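# Three arms carry ball on ring by ropes

## Task

Get the ball off the stand it sits on and onto the second stand, which stands in the gap between the benches where no gripper can reach. The ball rests on a ring sitting on its stand's collar, and from that ring a rope goes to a metal block on each arm's own bench. The ring must end up lying on the second stand's collar with the ball on it. Tipping or jerking the ring makes the ball roll away. If ball or ring drops more than slightly below the collar of the lower stand at any moment, hanging included, the task fails. Arm feet in the scene frame, in metres, with facing in degrees counter-clockwise from +x: arm1 x=-0.18 y=+1.40 z=+1.02 facing -89; arm2 x=-1.19 y=-0.74 z=+0.97 facing +32; arm3 x=+1.21 y=-0.72 z=+0.99 facing +149. At the end every arm must have released and pulled away, and the result must hold up without any robot supporting it.

## Robot and tools

Setup. Three identical i2rt Big YAM arms, arm1, arm2 and arm3, each with six joints, a two-finger gripper and a wrist camera. Their feet are fixed at the positions given in the task. A hand reaches roughly 1.0 m out from the joint 1 axis. The ball and ring cannot be reached directly: the plan is to pull each arm's rope through its metal block, tensioning the three ropes together so the ring stays level while it travels. An unexpected brief shove on a loose object can happen.

Frame. Everything is in one scene frame: origin on the floor, +z up. The hand point lies midway between the fingertips. The hand's z axis runs along the fingers, and its y axis is the direction in which they open and close.

Joints. Each target is absolute, in radians, except the gripper, which is in metres. Ranges and the tolerance for counting a joint as arrived:
- joint1_rad: -2.879 to 2.879, ±0.045. Spins the arm about its foot; positive turns it counter-clockwise seen from above; 0 extends along the foot's facing.
- joint2_rad: 0 to 3.141, ±0.14. Shoulder; 0 has the upper arm lying back about level, increasing raises it and then carries it forward.
- joint3_rad: 0 to 3.019, ±0.09. Elbow; 0 folds the forearm onto the upper arm, increasing opens it.
- joint4_rad: -1.692 to 1.57, ±0.055. Hand pitch; positive tilts the fingers up.
- joint5_rad: -1.57 to 1.57, ±0.03. Sideways hand swing; positive goes to the arm's right.
- joint6_rad: -2.094 to 2.094, ±0.035. Hand roll; positive is clockwise viewed from behind the hand.
- gripper_m: 0 to 0.093, ±0.003. Fingertip gap; pads squeeze with about 50 to 62 N each at most, lower on some.
With joints 1 and 6 at 0 and the hand level and forward, the wrist camera sits on top of the hand looking at the fingertips. Joints move at different speeds, so the hand can swing widely between postures.

execute_actions. Argument "actions" is a list holding one action or none. An action is an object keyed by "arm1", "arm2", "arm3"; each holds "joints", an object of joint names mapped to absolute targets (not offsets). Any subset of joints and arms may be given; all start together, one action runs at most 15 s. Omitted joints or arms keep whatever target they had and may still be pushing. Optional "cameras": a list of "arm1_cam_wrist", "arm2_cam_wrist", "arm3_cam_wrist", "cam_low", "cam_top" or "all"; omitted or null means all, [] means none. Unknown keys, names or out-of-range values reject the whole call and nothing moves. An empty actions list just reports state and images. Example: {"arm1": {"joints": {"gripper_m": 0.05}}, "arm2": {"joints": {"joint1_rad": 0.3}}, "arm3": {"joints": {"joint1_rad": 0.3}}}.

wait: "seconds", 0 to 10. Commands nothing and returns the same as an empty action.

zoom_image: "camera" and "region" [x0, y0, x1, y1] in pixels of that camera's latest full image, origin top-left, at most 504 by 504 pixels.

finished_scene: "scene" is the current scene's number. It ends the scene after the last command has been held, permanently, and reports success. Replying without any tool call also ends things.

Results. Each result gives every robot's state: joint_positions, joint torques (drive output in joint order, with per-arm offset, scale and noise, nonzero even unloaded, so loads are hard to read) and joint_status for the last accepted action, plus images in the order named by the "pictures" line. Statuses: "off_target" means resting short of target and maybe still pushing. "contact_stop" or "time_out" means the joint now holds where it stopped, though after time_out it may keep a target at most 0.375, 0.375, 0.113, 0.225, 0.075, 0.3 rad (joints 1 to 6) away and keep pushing; to relieve that, send the reported position. "joint command not followed", usually with a "cause:" line, means a safety check held back that arm's joint targets (those joints show "not_followed"); the gripper part still runs, and the held targets may be retried on later actions. on_its_own lists what moved without being commanded this call; "held at" is the target held, not the position. A target very close to the current position may not move anything. After a stop is reported, later execution calls in the same reply are skipped.

Heat. Holding loads or pushing heats motors. A MOTOR HOT line appears from 85 °C; at 100 °C the arm goes limp and falls (OVER-TEMPERATURE FAULT), and unfinished keys read "limit_stop_at_motor_heat"; resend those targets afterwards.

Cameras. cam_low and cam_top are fixed in the room; the wrist cameras are fisheye. Calibration is given per camera as K and T_world_to_cam (scene frame to camera); actual poses may differ by a couple of degrees and millimetres, and wrist camera poses also inherit joint reading errors.

Avoid. Arms do not stop on contact and can press hard; robot-to-robot pressing fails the run, and the anti-collision check ignores fingers, gripper housings and cameras and may act late. Nothing may go onto the floor or out of the work area. Pull ropes smoothly and evenly so the ring neither tilts nor jerks, and never let ball or ring hang below the lower collar. The robot keeps the last command while you are composing a reply.

Each tool is called after "Request:" by a JSON object that holds its "api" and its "payload", one argument or row to a line.

## Session

Request:
{"api": "execute_actions", "payload": {
  "actions": []
}}

Scene clock: 0.00 s.
Joint torques (N m, as the arm reports them, + toward a larger angle): no reading
arm1.joint_positions: joint1_rad=+0.782 joint2_rad=+0.538 joint3_rad=+1.573 joint4_rad=-1.481 joint5_rad=+0.187 joint6_rad=+0.591 gripper_m=+0.094
arm1.joint_status: not commanded
arm1.hand: x=-0.0906 y=+1.2730 z=+1.6281 quat_wxyz=(-0.517, -0.570, -0.626, +0.126) (m; scene frame)
arm2.joint_positions: joint1_rad=+0.697 joint2_rad=+0.580 joint3_rad=+1.398 joint4_rad=-1.253 joint5_rad=-0.133 joint6_rad=+0.117 gripper_m=+0.094
arm2.joint_status: not commanded
arm2.hand: x=-1.1412 y=-0.5334 z=+1.5412 quat_wxyz=(-0.386, +0.480, -0.686, -0.388) (m; scene frame)
arm3.joint_positions: joint1_rad=-0.700 joint2_rad=+0.570 joint3_rad=+1.374 joint4_rad=-1.150 joint5_rad=+0.013 joint6_rad=+0.696 gripper_m=+0.095
arm3.joint_status: not commanded
arm3.hand: x=+1.1283 y=-0.4912 z=+1.5686 quat_wxyz=(-0.158, +0.464, -0.676, -0.551) (m; scene frame)
pictures: arm1_cam_wrist, arm2_cam_wrist, arm3_cam_wrist, cam_low, cam_top
Images, in order (width x height): arm1_cam_wrist 616x616, arm2_cam_wrist 616x616, arm3_cam_wrist 616x616, cam_low 504x504, cam_top 504x504.

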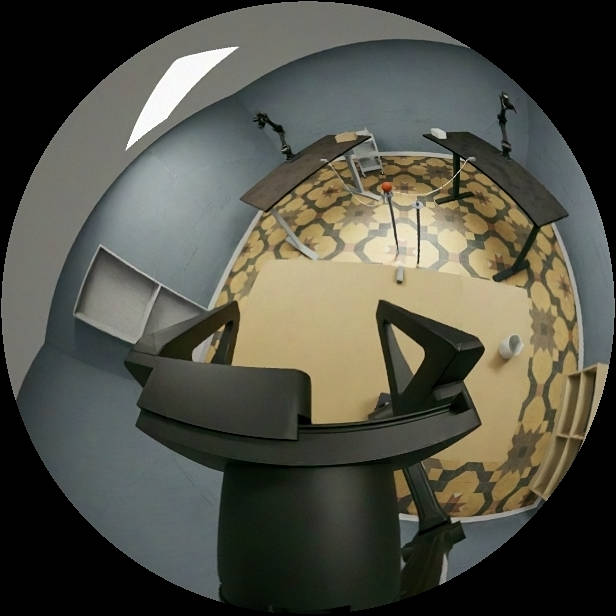

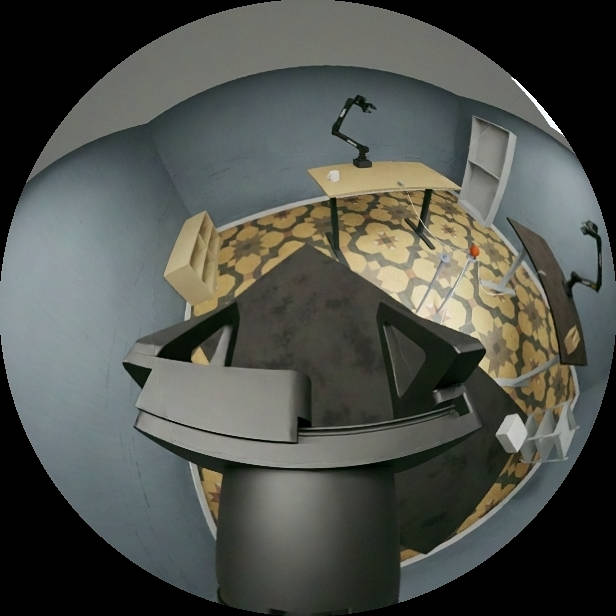

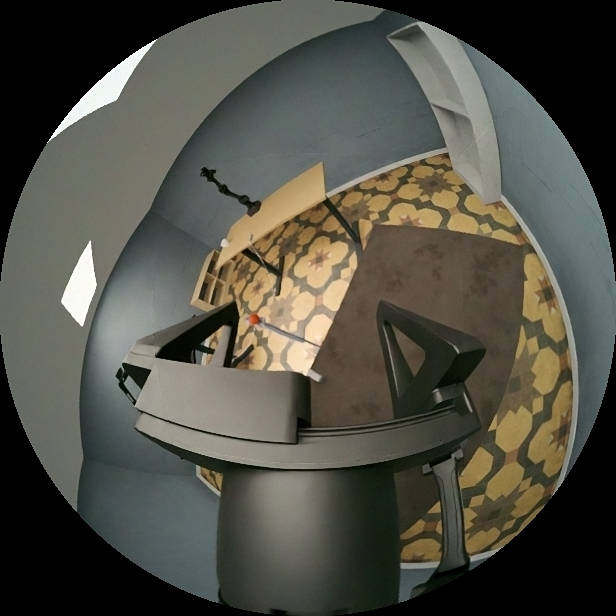

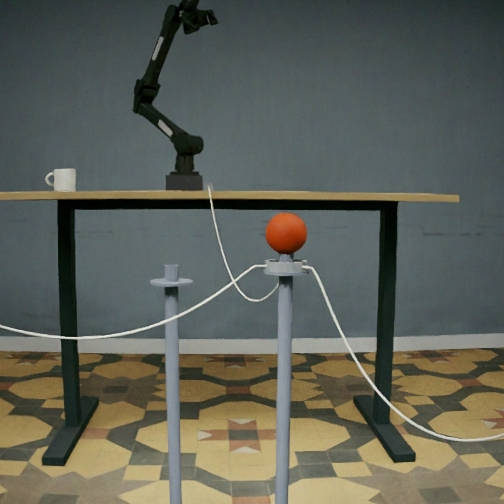

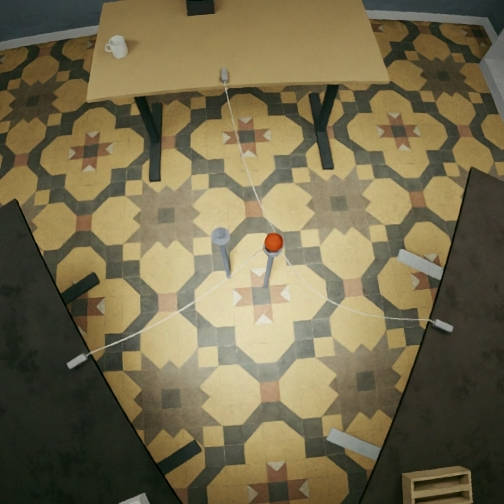

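Request:
{"api": "execute_actions", "payload": {
  "actions": [
    {"arm1":{"joints":{"joint1_rad":0.13,"joint2_rad":1.5,"joint3_rad":1.3,"joint4_rad":-1.3,"joint5_rad":0,"joint6_rad":0}},"arm2":{"joints":{"joint1_rad":0.04,"joint2_rad":1.7,"joint3_rad":1.4,"joint4_rad":-1.2,"joint5_rad":0,"joint6_rad":0}},"arm3":{"joints":{"joint1_rad":-0.06,"joint2_rad":1.7,"joint3_rad":1.6,"joint4_rad":-1.4,"joint5_rad":0,"joint6_rad":0}}}
  ]
}}

Request:
{"api": "zoom_image", "payload": {
  "camera": "cam_low",
  "region": [130,150,350,320]
}}

Request:
{"api": "zoom_image", "payload": {
  "camera": "cam_top",
  "region": [180,200,320,300]
}}

Scene clock: 42.10 s.
Joint torques (N m, as the arm reports them, + toward a larger angle): arm1=[ -1.37 -14.17   9.86   1.34  -0.07  -0.15] | arm2=[  2.03 -14.47   8.47   1.71  -0.02  -0.07] | arm3=[ -1.12 -15.97  10.09   0.13  -0.16  -0.17]
arm1.joint_positions: joint1_rad=+0.125 joint2_rad=+1.497 joint3_rad=+1.288 joint4_rad=-1.312 joint5_rad=+0.000 joint6_rad=+0.012 gripper_m=+0.094
arm1.joint_status: all done
arm1.hand: x=-0.1123 y=+0.9577 z=+1.2076 quat_wxyz=(-0.013, -0.659, -0.752, +0.016) (m; scene frame)
arm2.joint_positions: joint1_rad=+0.033 joint2_rad=+1.696 joint3_rad=+1.394 joint4_rad=-1.210 joint5_rad=-0.001 joint6_rad=+0.011 gripper_m=+0.094
arm2.joint_status: all done
arm2.hand: x=-0.7604 y=-0.4612 z=+1.1114 quat_wxyz=(-0.031, +0.284, -0.958, -0.016) (m; scene frame)
arm3.joint_positions: joint1_rad=-0.053 joint2_rad=+1.715 joint3_rad=+1.582 joint4_rad=-1.388 joint5_rad=+0.003 joint6_rad=+0.009 gripper_m=+0.095
arm3.joint_status: all done
arm3.hand: x=+0.7607 y=-0.4186 z=+1.1833 quat_wxyz=(-0.008, +0.956, -0.294, -0.022) (m; scene frame)
pictures: arm1_cam_wrist, arm2_cam_wrist, arm3_cam_wrist, cam_low, cam_top
camera_calibration (this result's frames):
arm1_cam_wrist: T_world_to_cam=[[-0.991214, -0.132238, 0.00300142, 0.0129797], [-0.109048, 0.829813, 0.547284, -1.4586], [-0.0748621, 0.542148, -0.836942, 0.606901], [0, 0, 0, 1]] pos_world=[-0.100757, 0.883047, 1.30617]
arm2_cam_wrist: T_world_to_cam=[[0.546341, -0.837417, -0.0156284, 0.0446239], [-0.708359, -0.471938, 0.524883, -1.33536], [-0.446921, -0.275695, -0.851031, 0.604464], [0, 0, 0, 1]] pos_world=[-0.700149, -0.426193, 1.21602]
arm3_cam_wrist: T_world_to_cam=[[0.556203, 0.831042, -0.00272786, -0.0727503], [0.699812, -0.466597, 0.54088, -1.36327], [0.448221, -0.302748, -0.841096, 0.651111], [0, 0, 0, 1]] pos_world=[0.702652, -0.378515, 1.28481]
Images, in order (width x height): arm1_cam_wrist 616x616, arm2_cam_wrist 616x616, arm3_cam_wrist 616x616, cam_low 504x504, cam_top 504x504.

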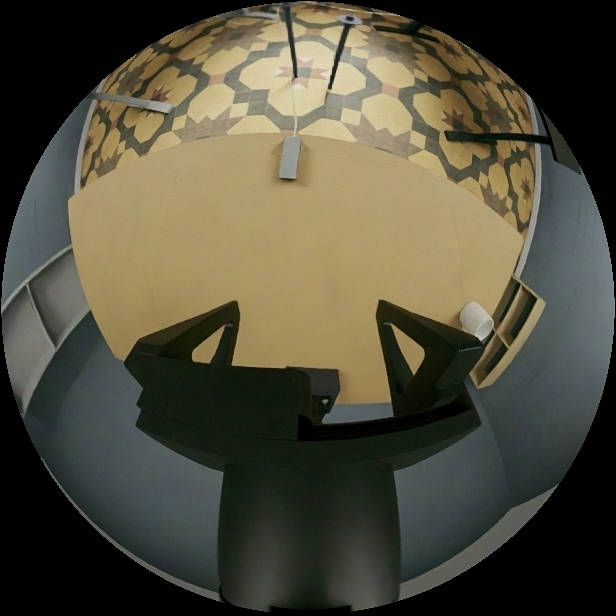

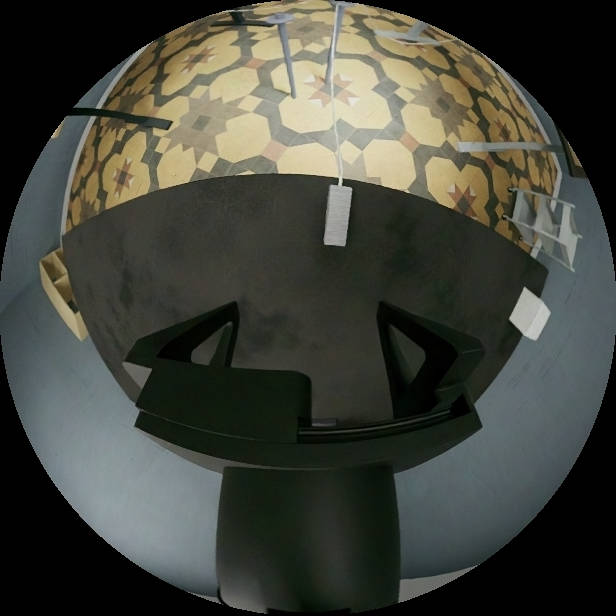

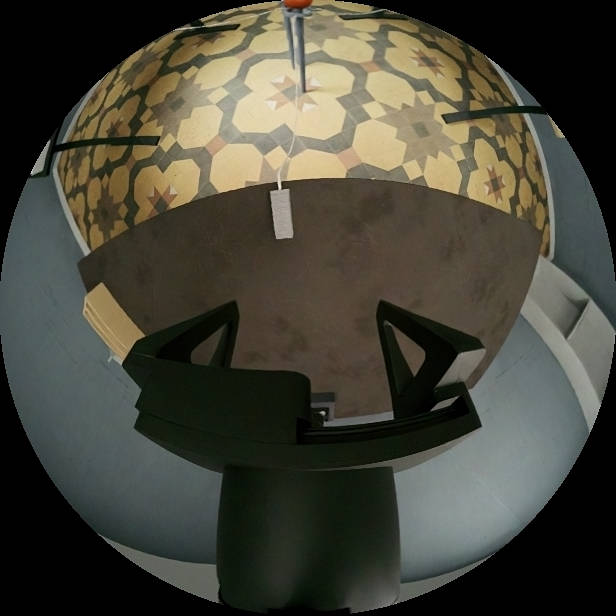

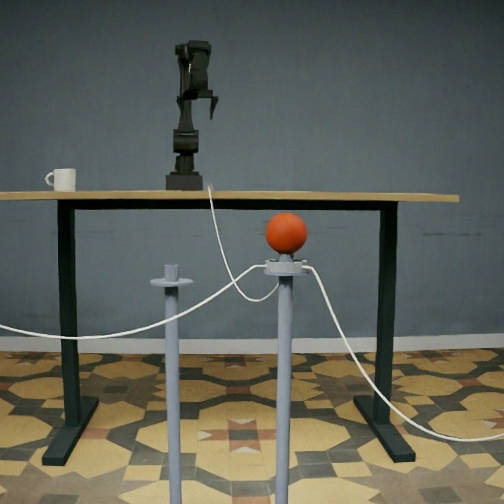

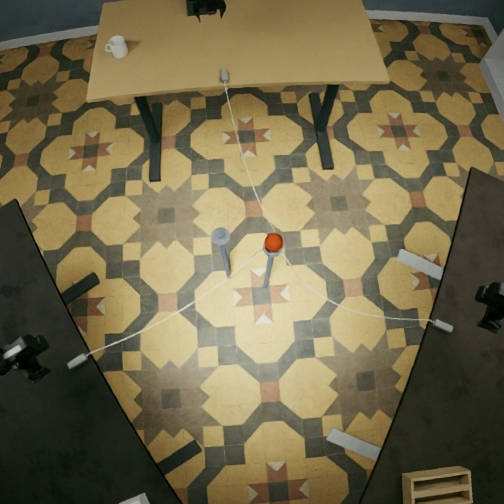

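Region (130, 150, 350, 320) of cam_low's 504x504 image, scaled by 2.291, with more detail than that image has; it fills the top 389 rows of this view, and the rest is white.

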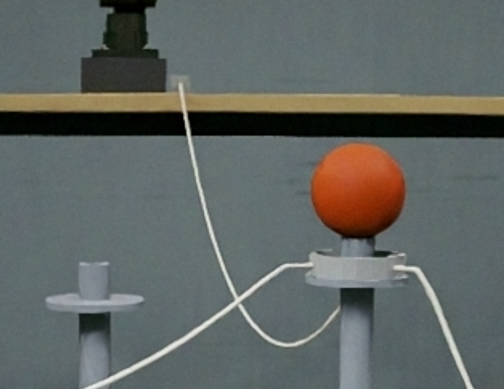

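Region (180, 200, 320, 300) of cam_top's 504x504 image, scaled by 3.600, with more detail than that image has; it fills the top 360 rows of this view, and the rest is white.

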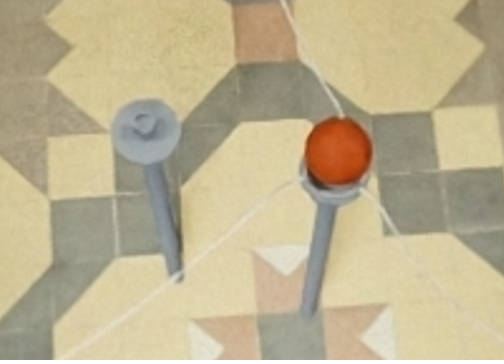

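Request:
{"api": "execute_actions", "payload": {
  "actions": [
    {"arm1":{"joints":{"joint1_rad":0.16,"joint2_rad":1.88,"joint3_rad":1.45,"joint4_rad":-1.12}},"arm2":{"joints":{"joint1_rad":-0.035,"joint2_rad":1.865,"joint3_rad":1.415,"joint4_rad":-1.1}},"arm3":{"joints":{"joint1_rad":0.01,"joint2_rad":1.89,"joint3_rad":1.47,"joint4_rad":-1.13}}}
  ]
}}

Scene clock: 79.33 s.
Joint torques (N m, as the arm reports them, + toward a larger angle): arm1=[ -1.72 -22.14  10.49   1.16  -0.08  -0.15] | arm2=[  1.99 -16.84   9.24   1.65  -0.02  -0.07] | arm3=[ -0.9  -18.44   8.96   0.91  -0.17  -0.16]
arm1.joint_positions: joint1_rad=+0.157 joint2_rad=+1.905 joint3_rad=+1.417 joint4_rad=-1.132 joint5_rad=+0.000 joint6_rad=+0.011 gripper_m=+0.094
arm1.joint_status: all done
arm1.hand: x=-0.0836 y=+0.8744 z=+1.0598 quat_wxyz=(+0.025, -0.646, -0.763, -0.016) (m; scene frame)
arm2.joint_positions: joint1_rad=-0.042 joint2_rad=+1.878 joint3_rad=+1.394 joint4_rad=-1.115 joint5_rad=-0.001 joint6_rad=+0.010 gripper_m=+0.094
arm2.joint_status: all done
arm2.hand: x=-0.7255 y=-0.4844 z=+1.0201 quat_wxyz=(+0.010, +0.249, -0.968, -0.004) (m; scene frame)
arm3.joint_positions: joint1_rad=+0.015 joint2_rad=+1.918 joint3_rad=+1.455 joint4_rad=-1.144 joint5_rad=+0.003 joint6_rad=+0.007 gripper_m=+0.095
arm3.joint_status: all done
arm3.hand: x=+0.7306 y=-0.4435 z=+1.0311 quat_wxyz=(+0.004, +0.965, -0.261, +0.019) (m; scene frame)
pictures: arm1_cam_wrist, arm2_cam_wrist, arm3_cam_wrist, cam_low, cam_top
camera_calibration (this result's frames):
arm1_cam_wrist: T_world_to_cam=[[-0.986283, -0.16502, 0.00387636, 0.0590296], [-0.126147, 0.768682, 0.627069, -1.33804], [-0.106458, 0.617978, -0.778954, 0.400084], [0, 0, 0, 1]] pos_world=[-0.0679774, 0.791023, 1.15046]
arm2_cam_wrist: T_world_to_cam=[[0.482669, -0.875666, -0.015512, -0.060137], [-0.697898, -0.395263, 0.597249, -1.30273], [-0.529122, -0.277448, -0.801906, 0.425346], [0, 0, 0, 1]] pos_world=[-0.655089, -0.449571, 1.11821]
arm3_cam_wrist: T_world_to_cam=[[0.497366, 0.867536, -0.00290426, 0.0236436], [0.687681, -0.392209, 0.610956, -1.30195], [0.528887, -0.305866, -0.79166, 0.417736], [0, 0, 0, 1]] pos_world=[0.662629, -0.403375, 1.1262]
Images, in order (width x height): arm1_cam_wrist 616x616, arm2_cam_wrist 616x616, arm3_cam_wrist 616x616, cam_low 504x504, cam_top 504x504.

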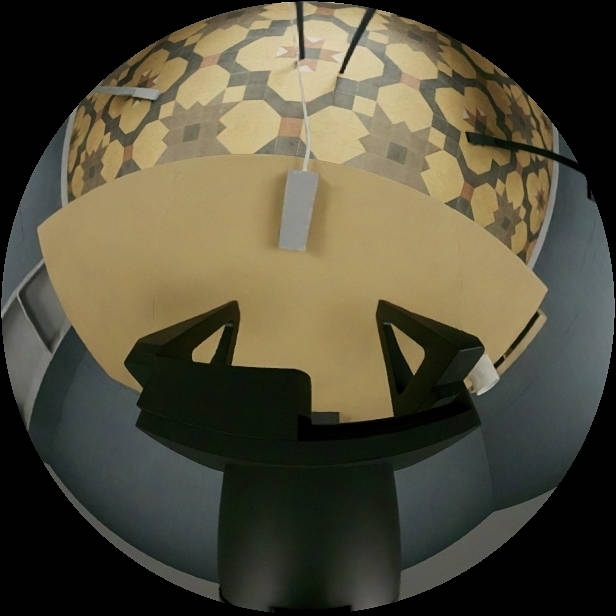

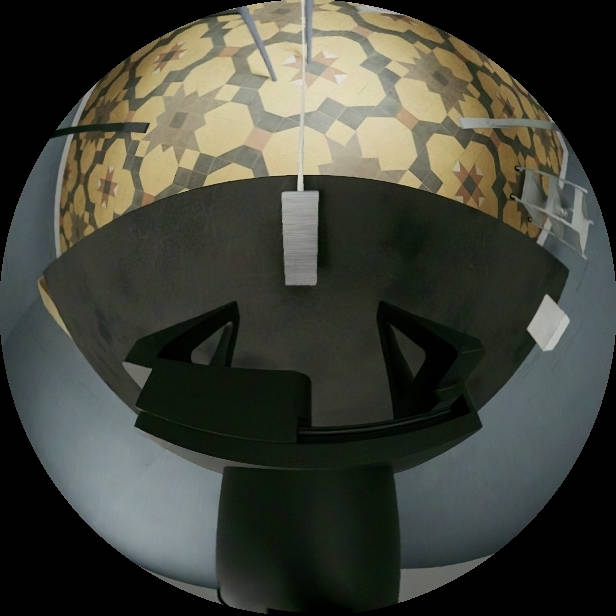

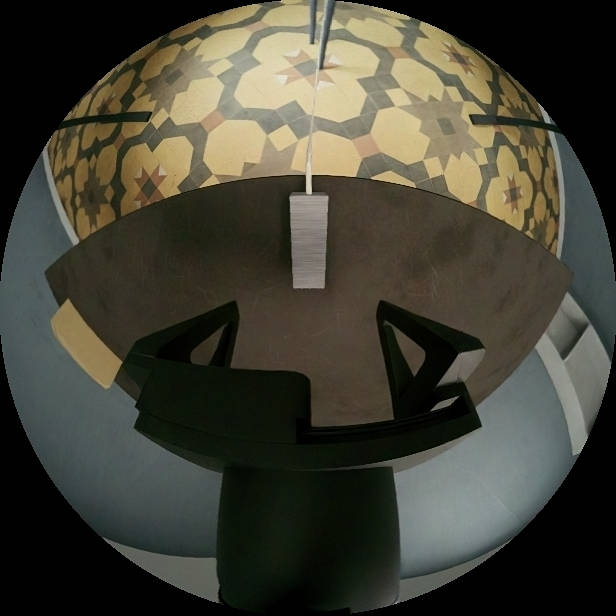

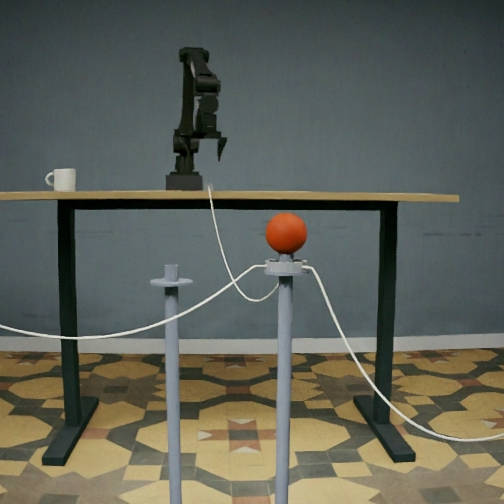

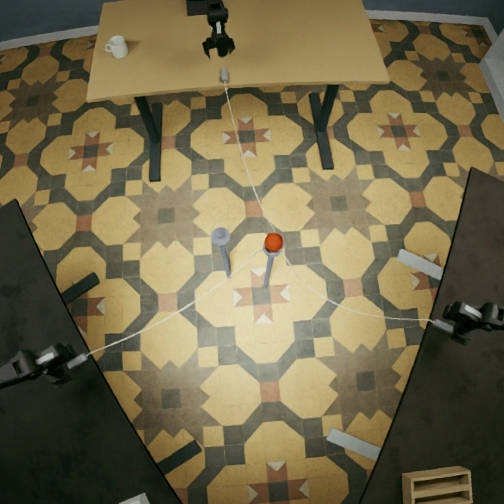

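Request:
{"api": "execute_actions", "payload": {
  "actions": [
    {"arm1":{"joints":{"joint1_rad":0.17,"joint2_rad":2.095,"joint3_rad":1.53,"joint4_rad":-0.94}},"arm2":{"joints":{"joint1_rad":-0.025,"joint2_rad":2.02,"joint3_rad":1.435,"joint4_rad":-0.94}},"arm3":{"joints":{"joint2_rad":2.025,"joint3_rad":1.465,"joint4_rad":-0.96}}}
  ],
  "cameras": ["arm1_cam_wrist","arm2_cam_wrist","arm3_cam_wrist","cam_low"]
}}

Scene clock: 101.20 s.
Joint torques (N m, as the arm reports them, + toward a larger angle): arm1=[ -1.16 -24.13   9.67   1.41  -0.08  -0.15] | arm2=[  1.01 -17.35   8.85   1.54  -0.06  -0.05] | arm3=[ -0.91 -17.86   8.2    0.99  -0.18  -0.18]
arm1.joint_positions: joint1_rad=+0.162 joint2_rad=+2.115 joint3_rad=+1.501 joint4_rad=-0.956 joint5_rad=+0.000 joint6_rad=+0.011 gripper_m=+0.094
arm1.joint_status: all done
arm1.hand: x=-0.0722 y=+0.8235 z=+0.9716 quat_wxyz=(+0.005, -0.644, -0.765, +0.001) (m; scene frame)
arm2.joint_positions: joint1_rad=-0.027 joint2_rad=+2.008 joint3_rad=+1.413 joint4_rad=-0.952 joint5_rad=+0.001 joint6_rad=+0.010 gripper_m=+0.094
arm2.joint_status: all done
arm2.hand: x=-0.7000 y=-0.4600 z=+0.9579 quat_wxyz=(-0.015, +0.256, -0.966, -0.010) (m; scene frame)
arm3.joint_positions: joint1_rad=+0.015 joint2_rad=+2.030 joint3_rad=+1.455 joint4_rad=-0.973 joint5_rad=+0.003 joint6_rad=+0.007 gripper_m=+0.095
arm3.joint_status: all done
arm3.hand: x=+0.7055 y=-0.4292 z=+0.9697 quat_wxyz=(-0.003, +0.965, -0.260, -0.009) (m; scene frame)
pictures: arm1_cam_wrist, arm2_cam_wrist, arm3_cam_wrist, cam_low
camera_calibration (this result's frames):
arm1_cam_wrist: T_world_to_cam=[[-0.985421, -0.170104, 0.00324674, 0.0670988], [-0.135824, 0.798037, 0.587102, -1.22823], [-0.10246, 0.578102, -0.809506, 0.426913], [0, 0, 0, 1]] pos_world=[-0.0569603, 0.744785, 1.06646]
arm2_cam_wrist: T_world_to_cam=[[0.495742, -0.868358, -0.0139645, -0.0410713], [-0.718714, -0.419232, 0.554702, -1.22302], [-0.487534, -0.264953, -0.831932, 0.459332], [0, 0, 0, 1]] pos_world=[-0.634701, -0.426692, 1.05997]
arm3_cam_wrist: T_world_to_cam=[[0.496601, 0.867974, -0.00291781, 0.0242748], [0.717539, -0.408635, 0.564052, -1.22413], [0.48839, -0.282202, -0.825734, 0.458506], [0, 0, 0, 1]] pos_world=[0.642378, -0.391902, 1.06915]
Images, in order (width x height): arm1_cam_wrist 616x616, arm2_cam_wrist 616x616, arm3_cam_wrist 616x616, cam_low 504x504.

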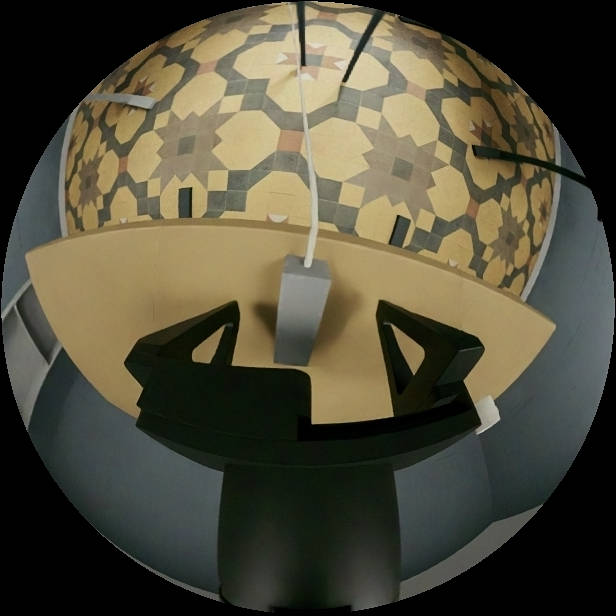

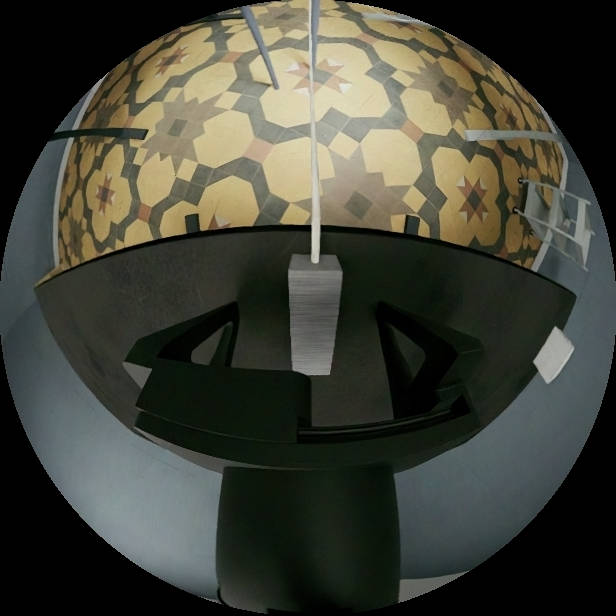

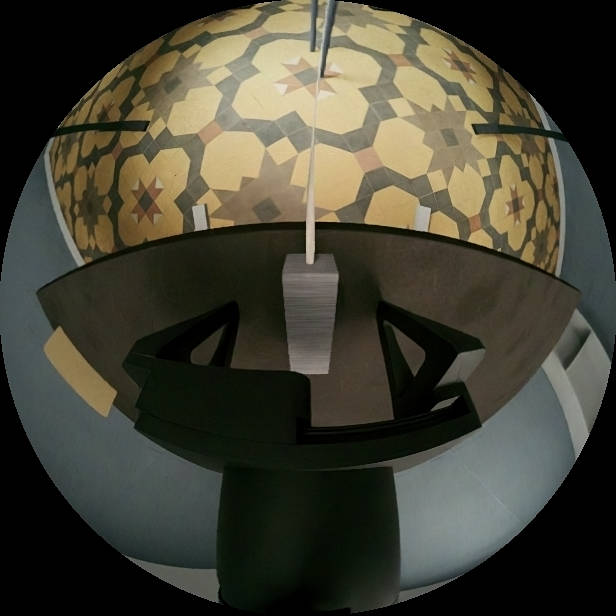

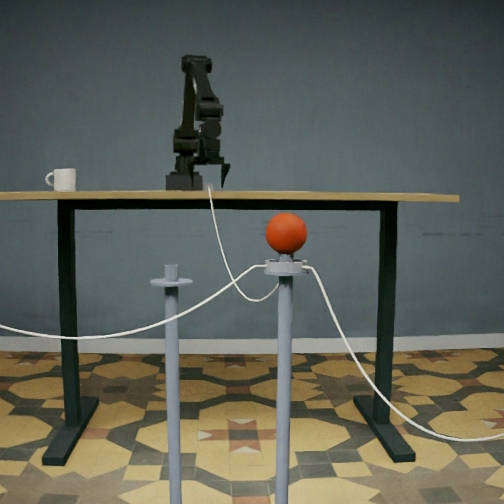

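Request:
{"api": "execute_actions", "payload": {
  "actions": [
    {"arm1":{"joints":{"joint2_rad":2.11}},"arm2":{"joints":{"joint2_rad":2.05}},"arm3":{"joints":{"joint2_rad":2.055}}}
  ],
  "cameras": []
}}

Request:
{"api": "execute_actions", "payload": {
  "actions": [
    {"arm1":{"joints":{"gripper_m":0.0}},"arm2":{"joints":{"gripper_m":0.0}},"arm3":{"joints":{"gripper_m":0.0}}}
  ],
  "cameras": ["arm1_cam_wrist","arm2_cam_wrist","arm3_cam_wrist"]
}}

Scene clock: 111.23 s.
Joint torques (N m, as the arm reports them, + toward a larger angle): arm1=[ -1.21 -22.66   9.69   1.43  -0.08  -0.16] | arm2=[  1.86 -15.04   8.8    1.74  -0.09  -0.04] | arm3=[ -1.07 -15.52   8.16   1.03  -0.17  -0.16]
arm1.joint_positions: joint1_rad=+0.162 joint2_rad=+2.115 joint3_rad=+1.501 joint4_rad=-0.956 joint5_rad=+0.000 joint6_rad=+0.011 gripper_m=+0.094
arm1.joint_status: all done
arm1.hand: x=-0.0722 y=+0.8235 z=+0.9716 quat_wxyz=(+0.005, -0.644, -0.765, +0.001) (m; scene frame)
arm2.joint_positions: joint1_rad=-0.027 joint2_rad=+2.012 joint3_rad=+1.413 joint4_rad=-0.952 joint5_rad=+0.001 joint6_rad=+0.009 gripper_m=+0.094
arm2.joint_status: all done
arm2.hand: x=-0.7006 y=-0.4601 z=+0.9554 quat_wxyz=(-0.013, +0.257, -0.966, -0.009) (m; scene frame)
arm3.joint_positions: joint1_rad=+0.015 joint2_rad=+2.032 joint3_rad=+1.455 joint4_rad=-0.973 joint5_rad=+0.003 joint6_rad=+0.007 gripper_m=+0.095
arm3.joint_status: all done
arm3.hand: x=+0.7057 y=-0.4293 z=+0.9690 quat_wxyz=(-0.003, +0.965, -0.260, -0.008) (m; scene frame)
pictures: none
No camera images: the call's "cameras" was empty. Leave "cameras" out to get every camera's image.

Scene clock: 111.97 s.
Joint torques (N m, as the arm reports them, + toward a larger angle): arm1=[ -1.22 -22.69   9.68   1.39  -0.08  -0.14] | arm2=[  1.38 -15.28   8.88   1.51  -0.09  -0.05] | arm3=[ -0.96 -15.58   8.2    1.05  -0.12  -0.14]
arm1.joint_positions: joint1_rad=+0.163 joint2_rad=+2.115 joint3_rad=+1.501 joint4_rad=-0.955 joint5_rad=+0.001 joint6_rad=+0.010 gripper_m=+0.024
arm1.joint_status: gripper_m off_target (ended at +0.024, target +0.000)
arm1.hand: x=-0.0720 y=+0.8234 z=+0.9716 quat_wxyz=(+0.005, -0.643, -0.765, +0.001) (m; scene frame)
arm2.joint_positions: joint1_rad=-0.027 joint2_rad=+2.012 joint3_rad=+1.413 joint4_rad=-0.951 joint5_rad=+0.001 joint6_rad=+0.009 gripper_m=+0.025
arm2.joint_status: gripper_m off_target (ended at +0.025, target +0.000)
arm2.hand: x=-0.7004 y=-0.4600 z=+0.9554 quat_wxyz=(-0.013, +0.257, -0.966, -0.010) (m; scene frame)
arm3.joint_positions: joint1_rad=+0.015 joint2_rad=+2.032 joint3_rad=+1.455 joint4_rad=-0.971 joint5_rad=+0.002 joint6_rad=+0.007 gripper_m=+0.025
arm3.joint_status: gripper_m off_target (ended at +0.025, target +0.000)
arm3.hand: x=+0.7051 y=-0.4292 z=+0.9690 quat_wxyz=(-0.003, +0.965, -0.260, -0.009) (m; scene frame)
pictures: arm1_cam_wrist, arm2_cam_wrist, arm3_cam_wrist
camera_calibration (this result's frames):
arm1_cam_wrist: T_world_to_cam=[[-0.985092, -0.171989, 0.00360549, 0.0684869], [-0.137221, 0.798246, 0.586492, -1.22775], [-0.103748, 0.577254, -0.809947, 0.428052], [0, 0, 0, 1]] pos_world=[-0.0565978, 0.744734, 1.06652]
arm2_cam_wrist: T_world_to_cam=[[0.497062, -0.867604, -0.0138924, -0.0396605], [-0.716428, -0.419379, 0.557541, -1.22312], [-0.489551, -0.267179, -0.830033, 0.45281], [0, 0, 0, 1]] pos_world=[-0.634894, -0.426381, 1.05724]
arm3_cam_wrist: T_world_to_cam=[[0.496578, 0.867982, -0.00406176, 0.0255979], [0.718242, -0.408274, 0.563419, -1.22326], [0.48738, -0.282699, -0.826161, 0.459071], [0, 0, 0, 1]] pos_world=[0.642141, -0.391864, 1.06858]
Images, in order (width x height): arm1_cam_wrist 616x616, arm2_cam_wrist 616x616, arm3_cam_wrist 616x616.

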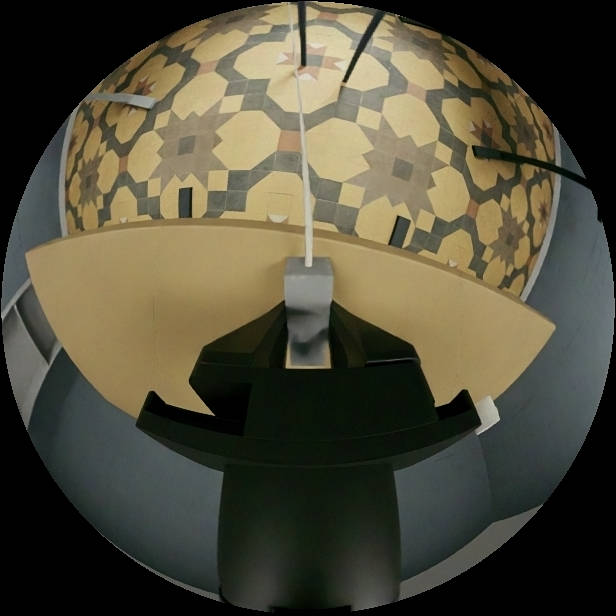

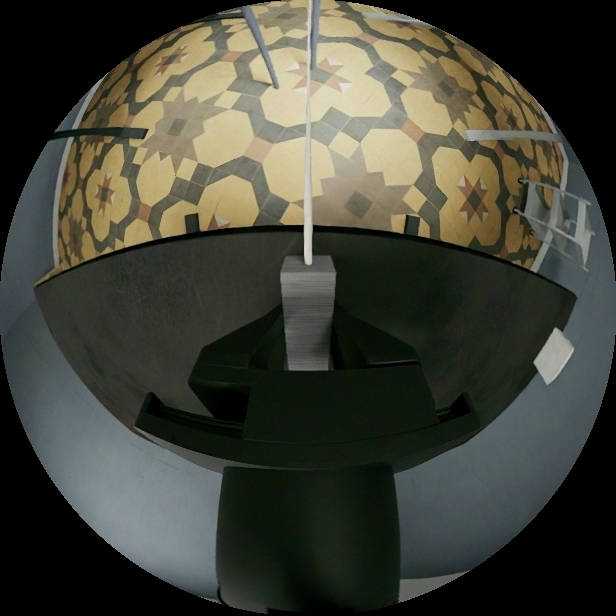

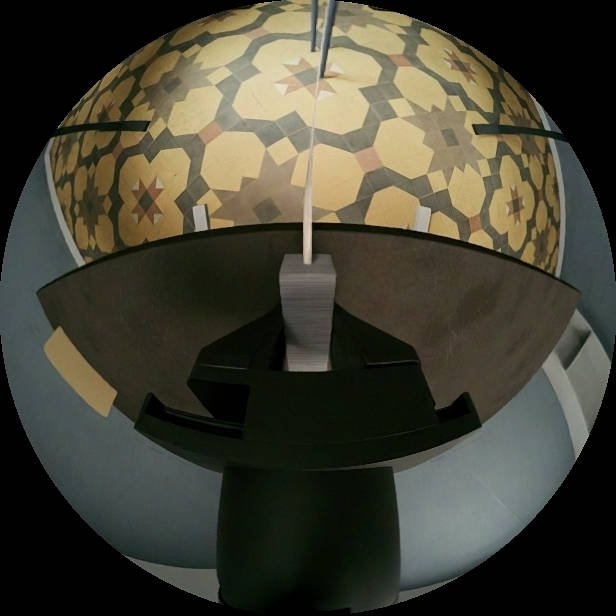

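Request:
{"api": "execute_actions", "payload": {
  "actions": [
    {"arm1":{"joints":{"joint2_rad":1.85,"joint3_rad":1.70,"joint4_rad":-1.38}},"arm2":{"joints":{"joint2_rad":1.86,"joint3_rad":1.79,"joint4_rad":-1.46}},"arm3":{"joints":{"joint2_rad":1.69,"joint3_rad":1.55,"joint4_rad":-1.39}}}
  ],
  "cameras": ["cam_low","cam_top"]
}}

Scene clock: 155.20 s.
Joint torques (N m, as the arm reports them, + toward a larger angle): arm1=[ -1.25 -20.87  11.     0.1   -0.08  -0.14] | arm2=[  1.53 -16.79  10.3    0.47  -0.11  -0.03] | arm3=[ -0.72 -14.32  11.15   0.12  -0.14  -0.17]
arm1.joint_positions: joint1_rad=+0.163 joint2_rad=+1.854 joint3_rad=+1.674 joint4_rad=-1.365 joint5_rad=+0.001 joint6_rad=+0.010 gripper_m=+0.024
arm1.joint_status: all done
arm1.hand: x=-0.0726 y=+0.8353 z=+1.1787 quat_wxyz=(-0.004, -0.643, -0.766, +0.008) (m; scene frame)
arm2.joint_positions: joint1_rad=-0.027 joint2_rad=+1.850 joint3_rad=+1.765 joint4_rad=-1.445 joint5_rad=+0.001 joint6_rad=+0.009 gripper_m=+0.025
arm2.joint_status: all done
arm2.hand: x=-0.6865 y=-0.4549 z=+1.1709 quat_wxyz=(-0.024, +0.257, -0.966, -0.012) (m; scene frame)
arm3.joint_positions: joint1_rad=+0.015 joint2_rad=+1.692 joint3_rad=+1.518 joint4_rad=-1.379 joint5_rad=+0.002 joint6_rad=+0.007 gripper_m=+0.025
arm3.joint_status: all done
arm3.hand: x=+0.7576 y=-0.4590 z=+1.1702 quat_wxyz=(-0.002, +0.965, -0.260, -0.007) (m; scene frame)
pictures: cam_low, cam_top
Images, in order (width x height): cam_low 504x504, cam_top 504x504.

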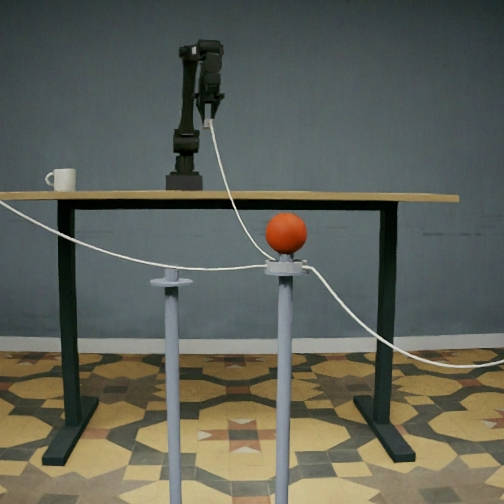

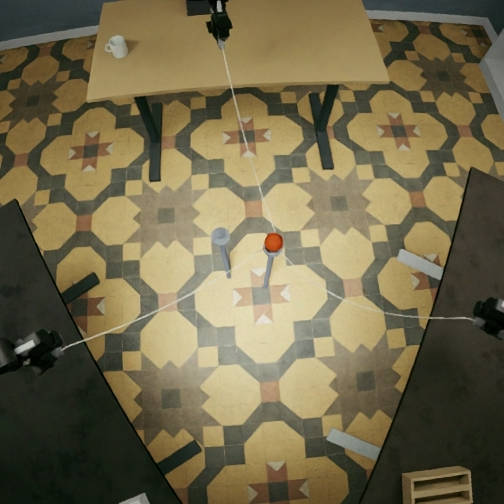

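Request:
{"api": "execute_actions", "payload": {
  "actions": [
    {"arm1":{"joints":{"joint2_rad":1.79,"joint3_rad":1.785,"joint4_rad":-1.52}},"arm2":{"joints":{"joint2_rad":1.85,"joint3_rad":1.945,"joint4_rad":-1.62}},"arm3":{"joints":{"joint2_rad":1.54,"joint3_rad":1.56,"joint4_rad":-1.55}}}
  ],
  "cameras": ["cam_low","cam_top","arm1_cam_wrist"]
}}

Scene clock: 176.33 s.
Joint torques (N m, as the arm reports them, + toward a larger angle): arm1=[ -1.23 -22.9   14.1   -0.05  -0.08  -0.14] | arm2=[  1.71 -17.08  11.79   0.54  -0.07  -0.03] | arm3=[ -0.86 -11.89  12.09   0.14  -0.13  -0.15]
arm1.joint_positions: joint1_rad=+0.163 joint2_rad=+1.821 joint3_rad=+1.719 joint4_rad=-1.504 joint5_rad=+0.001 joint6_rad=+0.010 gripper_m=+0.024
arm1.joint_status: all done
arm1.hand: x=-0.0763 y=+0.8568 z=+1.2144 quat_wxyz=(+0.019, -0.643, -0.765, -0.011) (m; scene frame)
arm2.joint_positions: joint1_rad=-0.027 joint2_rad=+1.853 joint3_rad=+1.902 joint4_rad=-1.604 joint5_rad=+0.001 joint6_rad=+0.009 gripper_m=+0.025
arm2.joint_status: all done
arm2.hand: x=-0.6902 y=-0.4579 z=+1.2212 quat_wxyz=(-0.011, +0.257, -0.966, -0.009) (m; scene frame)
arm3.joint_positions: joint1_rad=+0.015 joint2_rad=+1.536 joint3_rad=+1.518 joint4_rad=-1.540 joint5_rad=+0.002 joint6_rad=+0.007 gripper_m=+0.025
arm3.joint_status: all done
arm3.hand: x=+0.8043 y=-0.4857 z=+1.2426 quat_wxyz=(-0.002, +0.966, -0.260, -0.004) (m; scene frame)
pictures: arm1_cam_wrist, cam_low, cam_top
camera_calibration (this result's frames):
arm1_cam_wrist: T_world_to_cam=[[-0.985114, -0.171856, 0.00397372, 0.068527], [-0.133002, 0.776634, 0.615751, -1.41411], [-0.108907, 0.606057, -0.787931, 0.553071], [0, 0, 0, 1]] pos_world=[-0.0603394, 0.774828, 1.30625]
Images, in order (width x height): arm1_cam_wrist 616x616, cam_low 504x504, cam_top 504x504.

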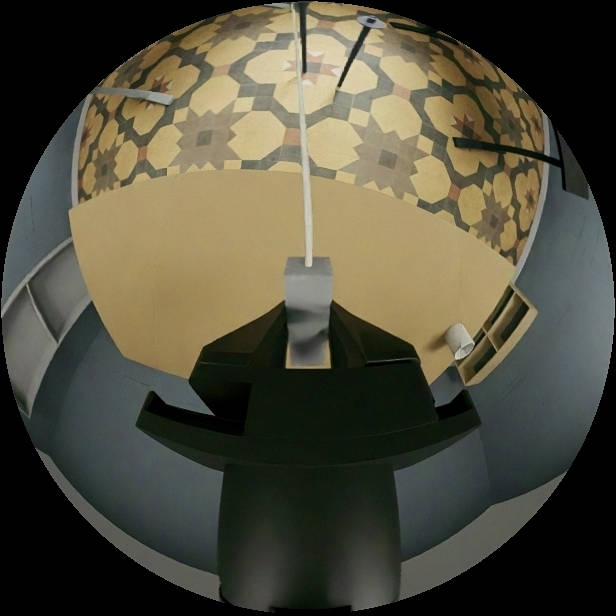

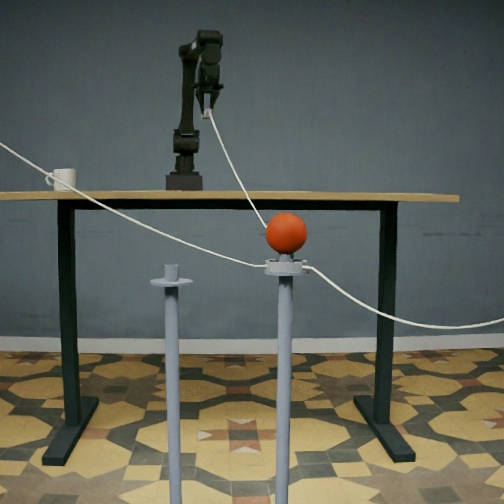

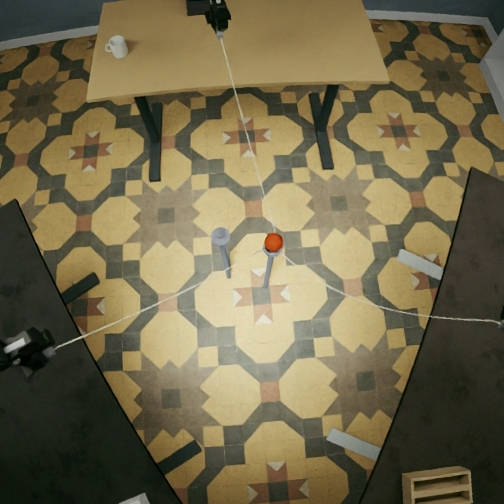

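Request:
{"api": "execute_actions", "payload": {
  "actions": [
    {"arm1":{"joints":{"joint2_rad":1.82,"joint3_rad":1.73,"joint4_rad":-1.49}},"arm3":{"joints":{"joint2_rad":1.35,"joint3_rad":1.40,"joint4_rad":-1.62}}}
  ],
  "cameras": ["cam_low","arm3_cam_wrist"]
}}

Scene clock: 186.60 s.
Joint torques (N m, as the arm reports them, + toward a larger angle): arm1=[ -1.25 -20.01   9.76   1.25  -0.08  -0.14] | arm2=[  1.52 -17.32  11.82   0.48  -0.08  -0.06] | arm3=[-0.93 -9.39  9.37  0.23 -0.13 -0.16]
arm1.joint_positions: joint1_rad=+0.163 joint2_rad=+1.821 joint3_rad=+1.719 joint4_rad=-1.504 joint5_rad=+0.001 joint6_rad=+0.010 gripper_m=+0.024
arm1.joint_status: all done
arm1.hand: x=-0.0763 y=+0.8568 z=+1.2144 quat_wxyz=(+0.019, -0.643, -0.765, -0.011) (m; scene frame)
arm2.joint_positions: joint1_rad=-0.027 joint2_rad=+1.853 joint3_rad=+1.902 joint4_rad=-1.604 joint5_rad=+0.001 joint6_rad=+0.009 gripper_m=+0.025
arm2.joint_status: not commanded
arm2.hand: x=-0.6902 y=-0.4579 z=+1.2212 quat_wxyz=(-0.011, +0.257, -0.966, -0.009) (m; scene frame)
arm3.joint_positions: joint1_rad=+0.015 joint2_rad=+1.350 joint3_rad=+1.393 joint4_rad=-1.612 joint5_rad=+0.002 joint6_rad=+0.007 gripper_m=+0.025
arm3.joint_status: all done
arm3.hand: x=+0.8688 y=-0.5226 z=+1.2702 quat_wxyz=(+0.000, +0.966, -0.260, +0.001) (m; scene frame)
pictures: arm3_cam_wrist, cam_low
camera_calibration (this result's frames):
arm3_cam_wrist: T_world_to_cam=[[0.496635, 0.86795, -0.0040686, 0.0265744], [0.708217, -0.402518, 0.580006, -1.55791], [0.501779, -0.290933, -0.814602, 0.570234], [0, 0, 0, 1]] pos_world=[0.804013, -0.484254, 1.36822]
Images, in order (width x height): arm3_cam_wrist 616x616, cam_low 504x504.

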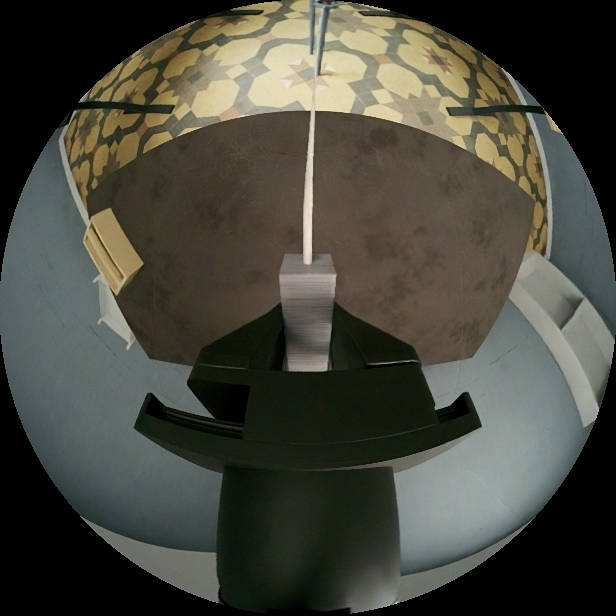

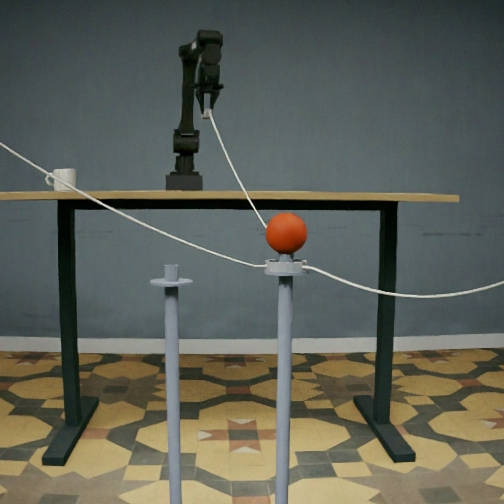

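Request:
{"api": "execute_actions", "payload": {
  "actions": [
    {"arm3":{"joints":{"joint2_rad":1.22,"joint3_rad":1.36,"joint4_rad":-1.69}},"arm2":{"joints":{"joint2_rad":1.83}}}
  ],
  "cameras": ["cam_low","cam_top"]
}}

Scene clock: 193.93 s.
Joint torques (N m, as the arm reports them, + toward a larger angle): arm1=[ -1.28 -19.94   9.77   1.24  -0.08  -0.14] | arm2=[  1.62 -18.72  11.72   0.52  -0.1   -0.03] | arm3=[-1.15 -7.84  9.7   0.24 -0.14 -0.15]
arm1.joint_positions: joint1_rad=+0.163 joint2_rad=+1.821 joint3_rad=+1.719 joint4_rad=-1.504 joint5_rad=+0.001 joint6_rad=+0.010 gripper_m=+0.024
arm1.joint_status: not commanded
arm1.hand: x=-0.0763 y=+0.8568 z=+1.2144 quat_wxyz=(+0.019, -0.643, -0.765, -0.011) (m; scene frame)
arm2.joint_positions: joint1_rad=-0.027 joint2_rad=+1.853 joint3_rad=+1.902 joint4_rad=-1.604 joint5_rad=+0.001 joint6_rad=+0.009 gripper_m=+0.025
arm2.joint_status: all done
arm2.hand: x=-0.6902 y=-0.4579 z=+1.2212 quat_wxyz=(-0.011, +0.257, -0.966, -0.009) (m; scene frame)
arm3.joint_positions: joint1_rad=+0.015 joint2_rad=+1.219 joint3_rad=+1.347 joint4_rad=-1.680 joint5_rad=+0.002 joint6_rad=+0.007 gripper_m=+0.025
arm3.joint_status: all done
arm3.hand: x=+0.9109 y=-0.5467 z=+1.2972 quat_wxyz=(-0.002, +0.965, -0.260, -0.007) (m; scene frame)
pictures: cam_low, cam_top
Images, in order (width x height): cam_low 504x504, cam_top 504x504.

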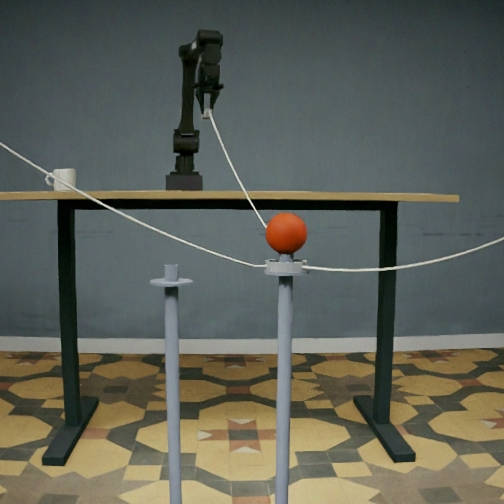

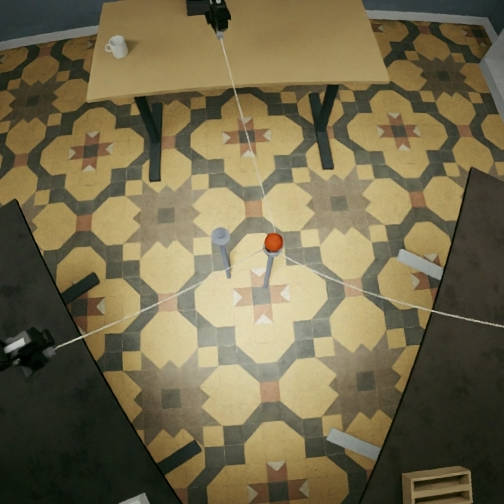

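Request:
{"api": "execute_actions", "payload": {
  "actions": [
    {"arm3":{"joints":{"joint2_rad":1.12,"joint3_rad":1.30}},"arm2":{"joints":{"joint2_rad":1.81}},"arm1":{"joints":{"joint2_rad":1.77,"joint3_rad":1.76}}}
  ],
  "cameras": ["cam_low"]
}}

Scene clock: 200.90 s.
Joint torques (N m, as the arm reports them, + toward a larger angle): arm1=[ -1.22 -23.89  12.17   1.26  -0.08  -0.14] | arm2=[  1.65 -19.13  11.73   0.48  -0.09  -0.05] | arm3=[-1.12 -6.63  9.64  0.31 -0.13 -0.14]
arm1.joint_positions: joint1_rad=+0.163 joint2_rad=+1.812 joint3_rad=+1.719 joint4_rad=-1.504 joint5_rad=+0.001 joint6_rad=+0.010 gripper_m=+0.024
arm1.joint_status: all done
arm1.hand: x=-0.0764 y=+0.8573 z=+1.2188 quat_wxyz=(+0.016, -0.643, -0.765, -0.008) (m; scene frame)
arm2.joint_positions: joint1_rad=-0.027 joint2_rad=+1.845 joint3_rad=+1.902 joint4_rad=-1.604 joint5_rad=+0.001 joint6_rad=+0.009 gripper_m=+0.025
arm2.joint_status: all done
arm2.hand: x=-0.6911 y=-0.4585 z=+1.2259 quat_wxyz=(-0.015, +0.257, -0.966, -0.010) (m; scene frame)
arm3.joint_positions: joint1_rad=+0.015 joint2_rad=+1.128 joint3_rad=+1.291 joint4_rad=-1.680 joint5_rad=+0.002 joint6_rad=+0.007 gripper_m=+0.025
arm3.joint_status: all done
arm3.hand: x=+0.9347 y=-0.5603 z=+1.3030 quat_wxyz=(-0.007, +0.965, -0.260, -0.024) (m; scene frame)
pictures: cam_low
Images, in order (width x height): cam_low 504x504.

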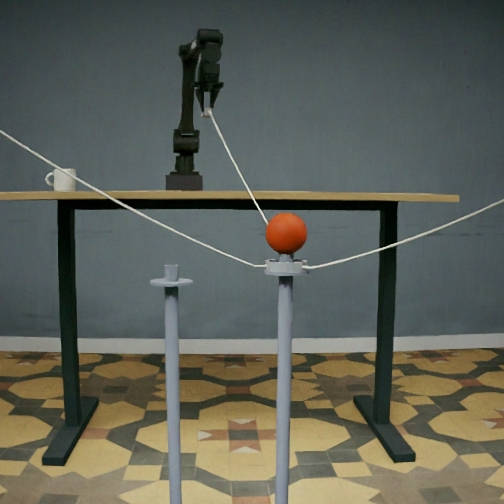

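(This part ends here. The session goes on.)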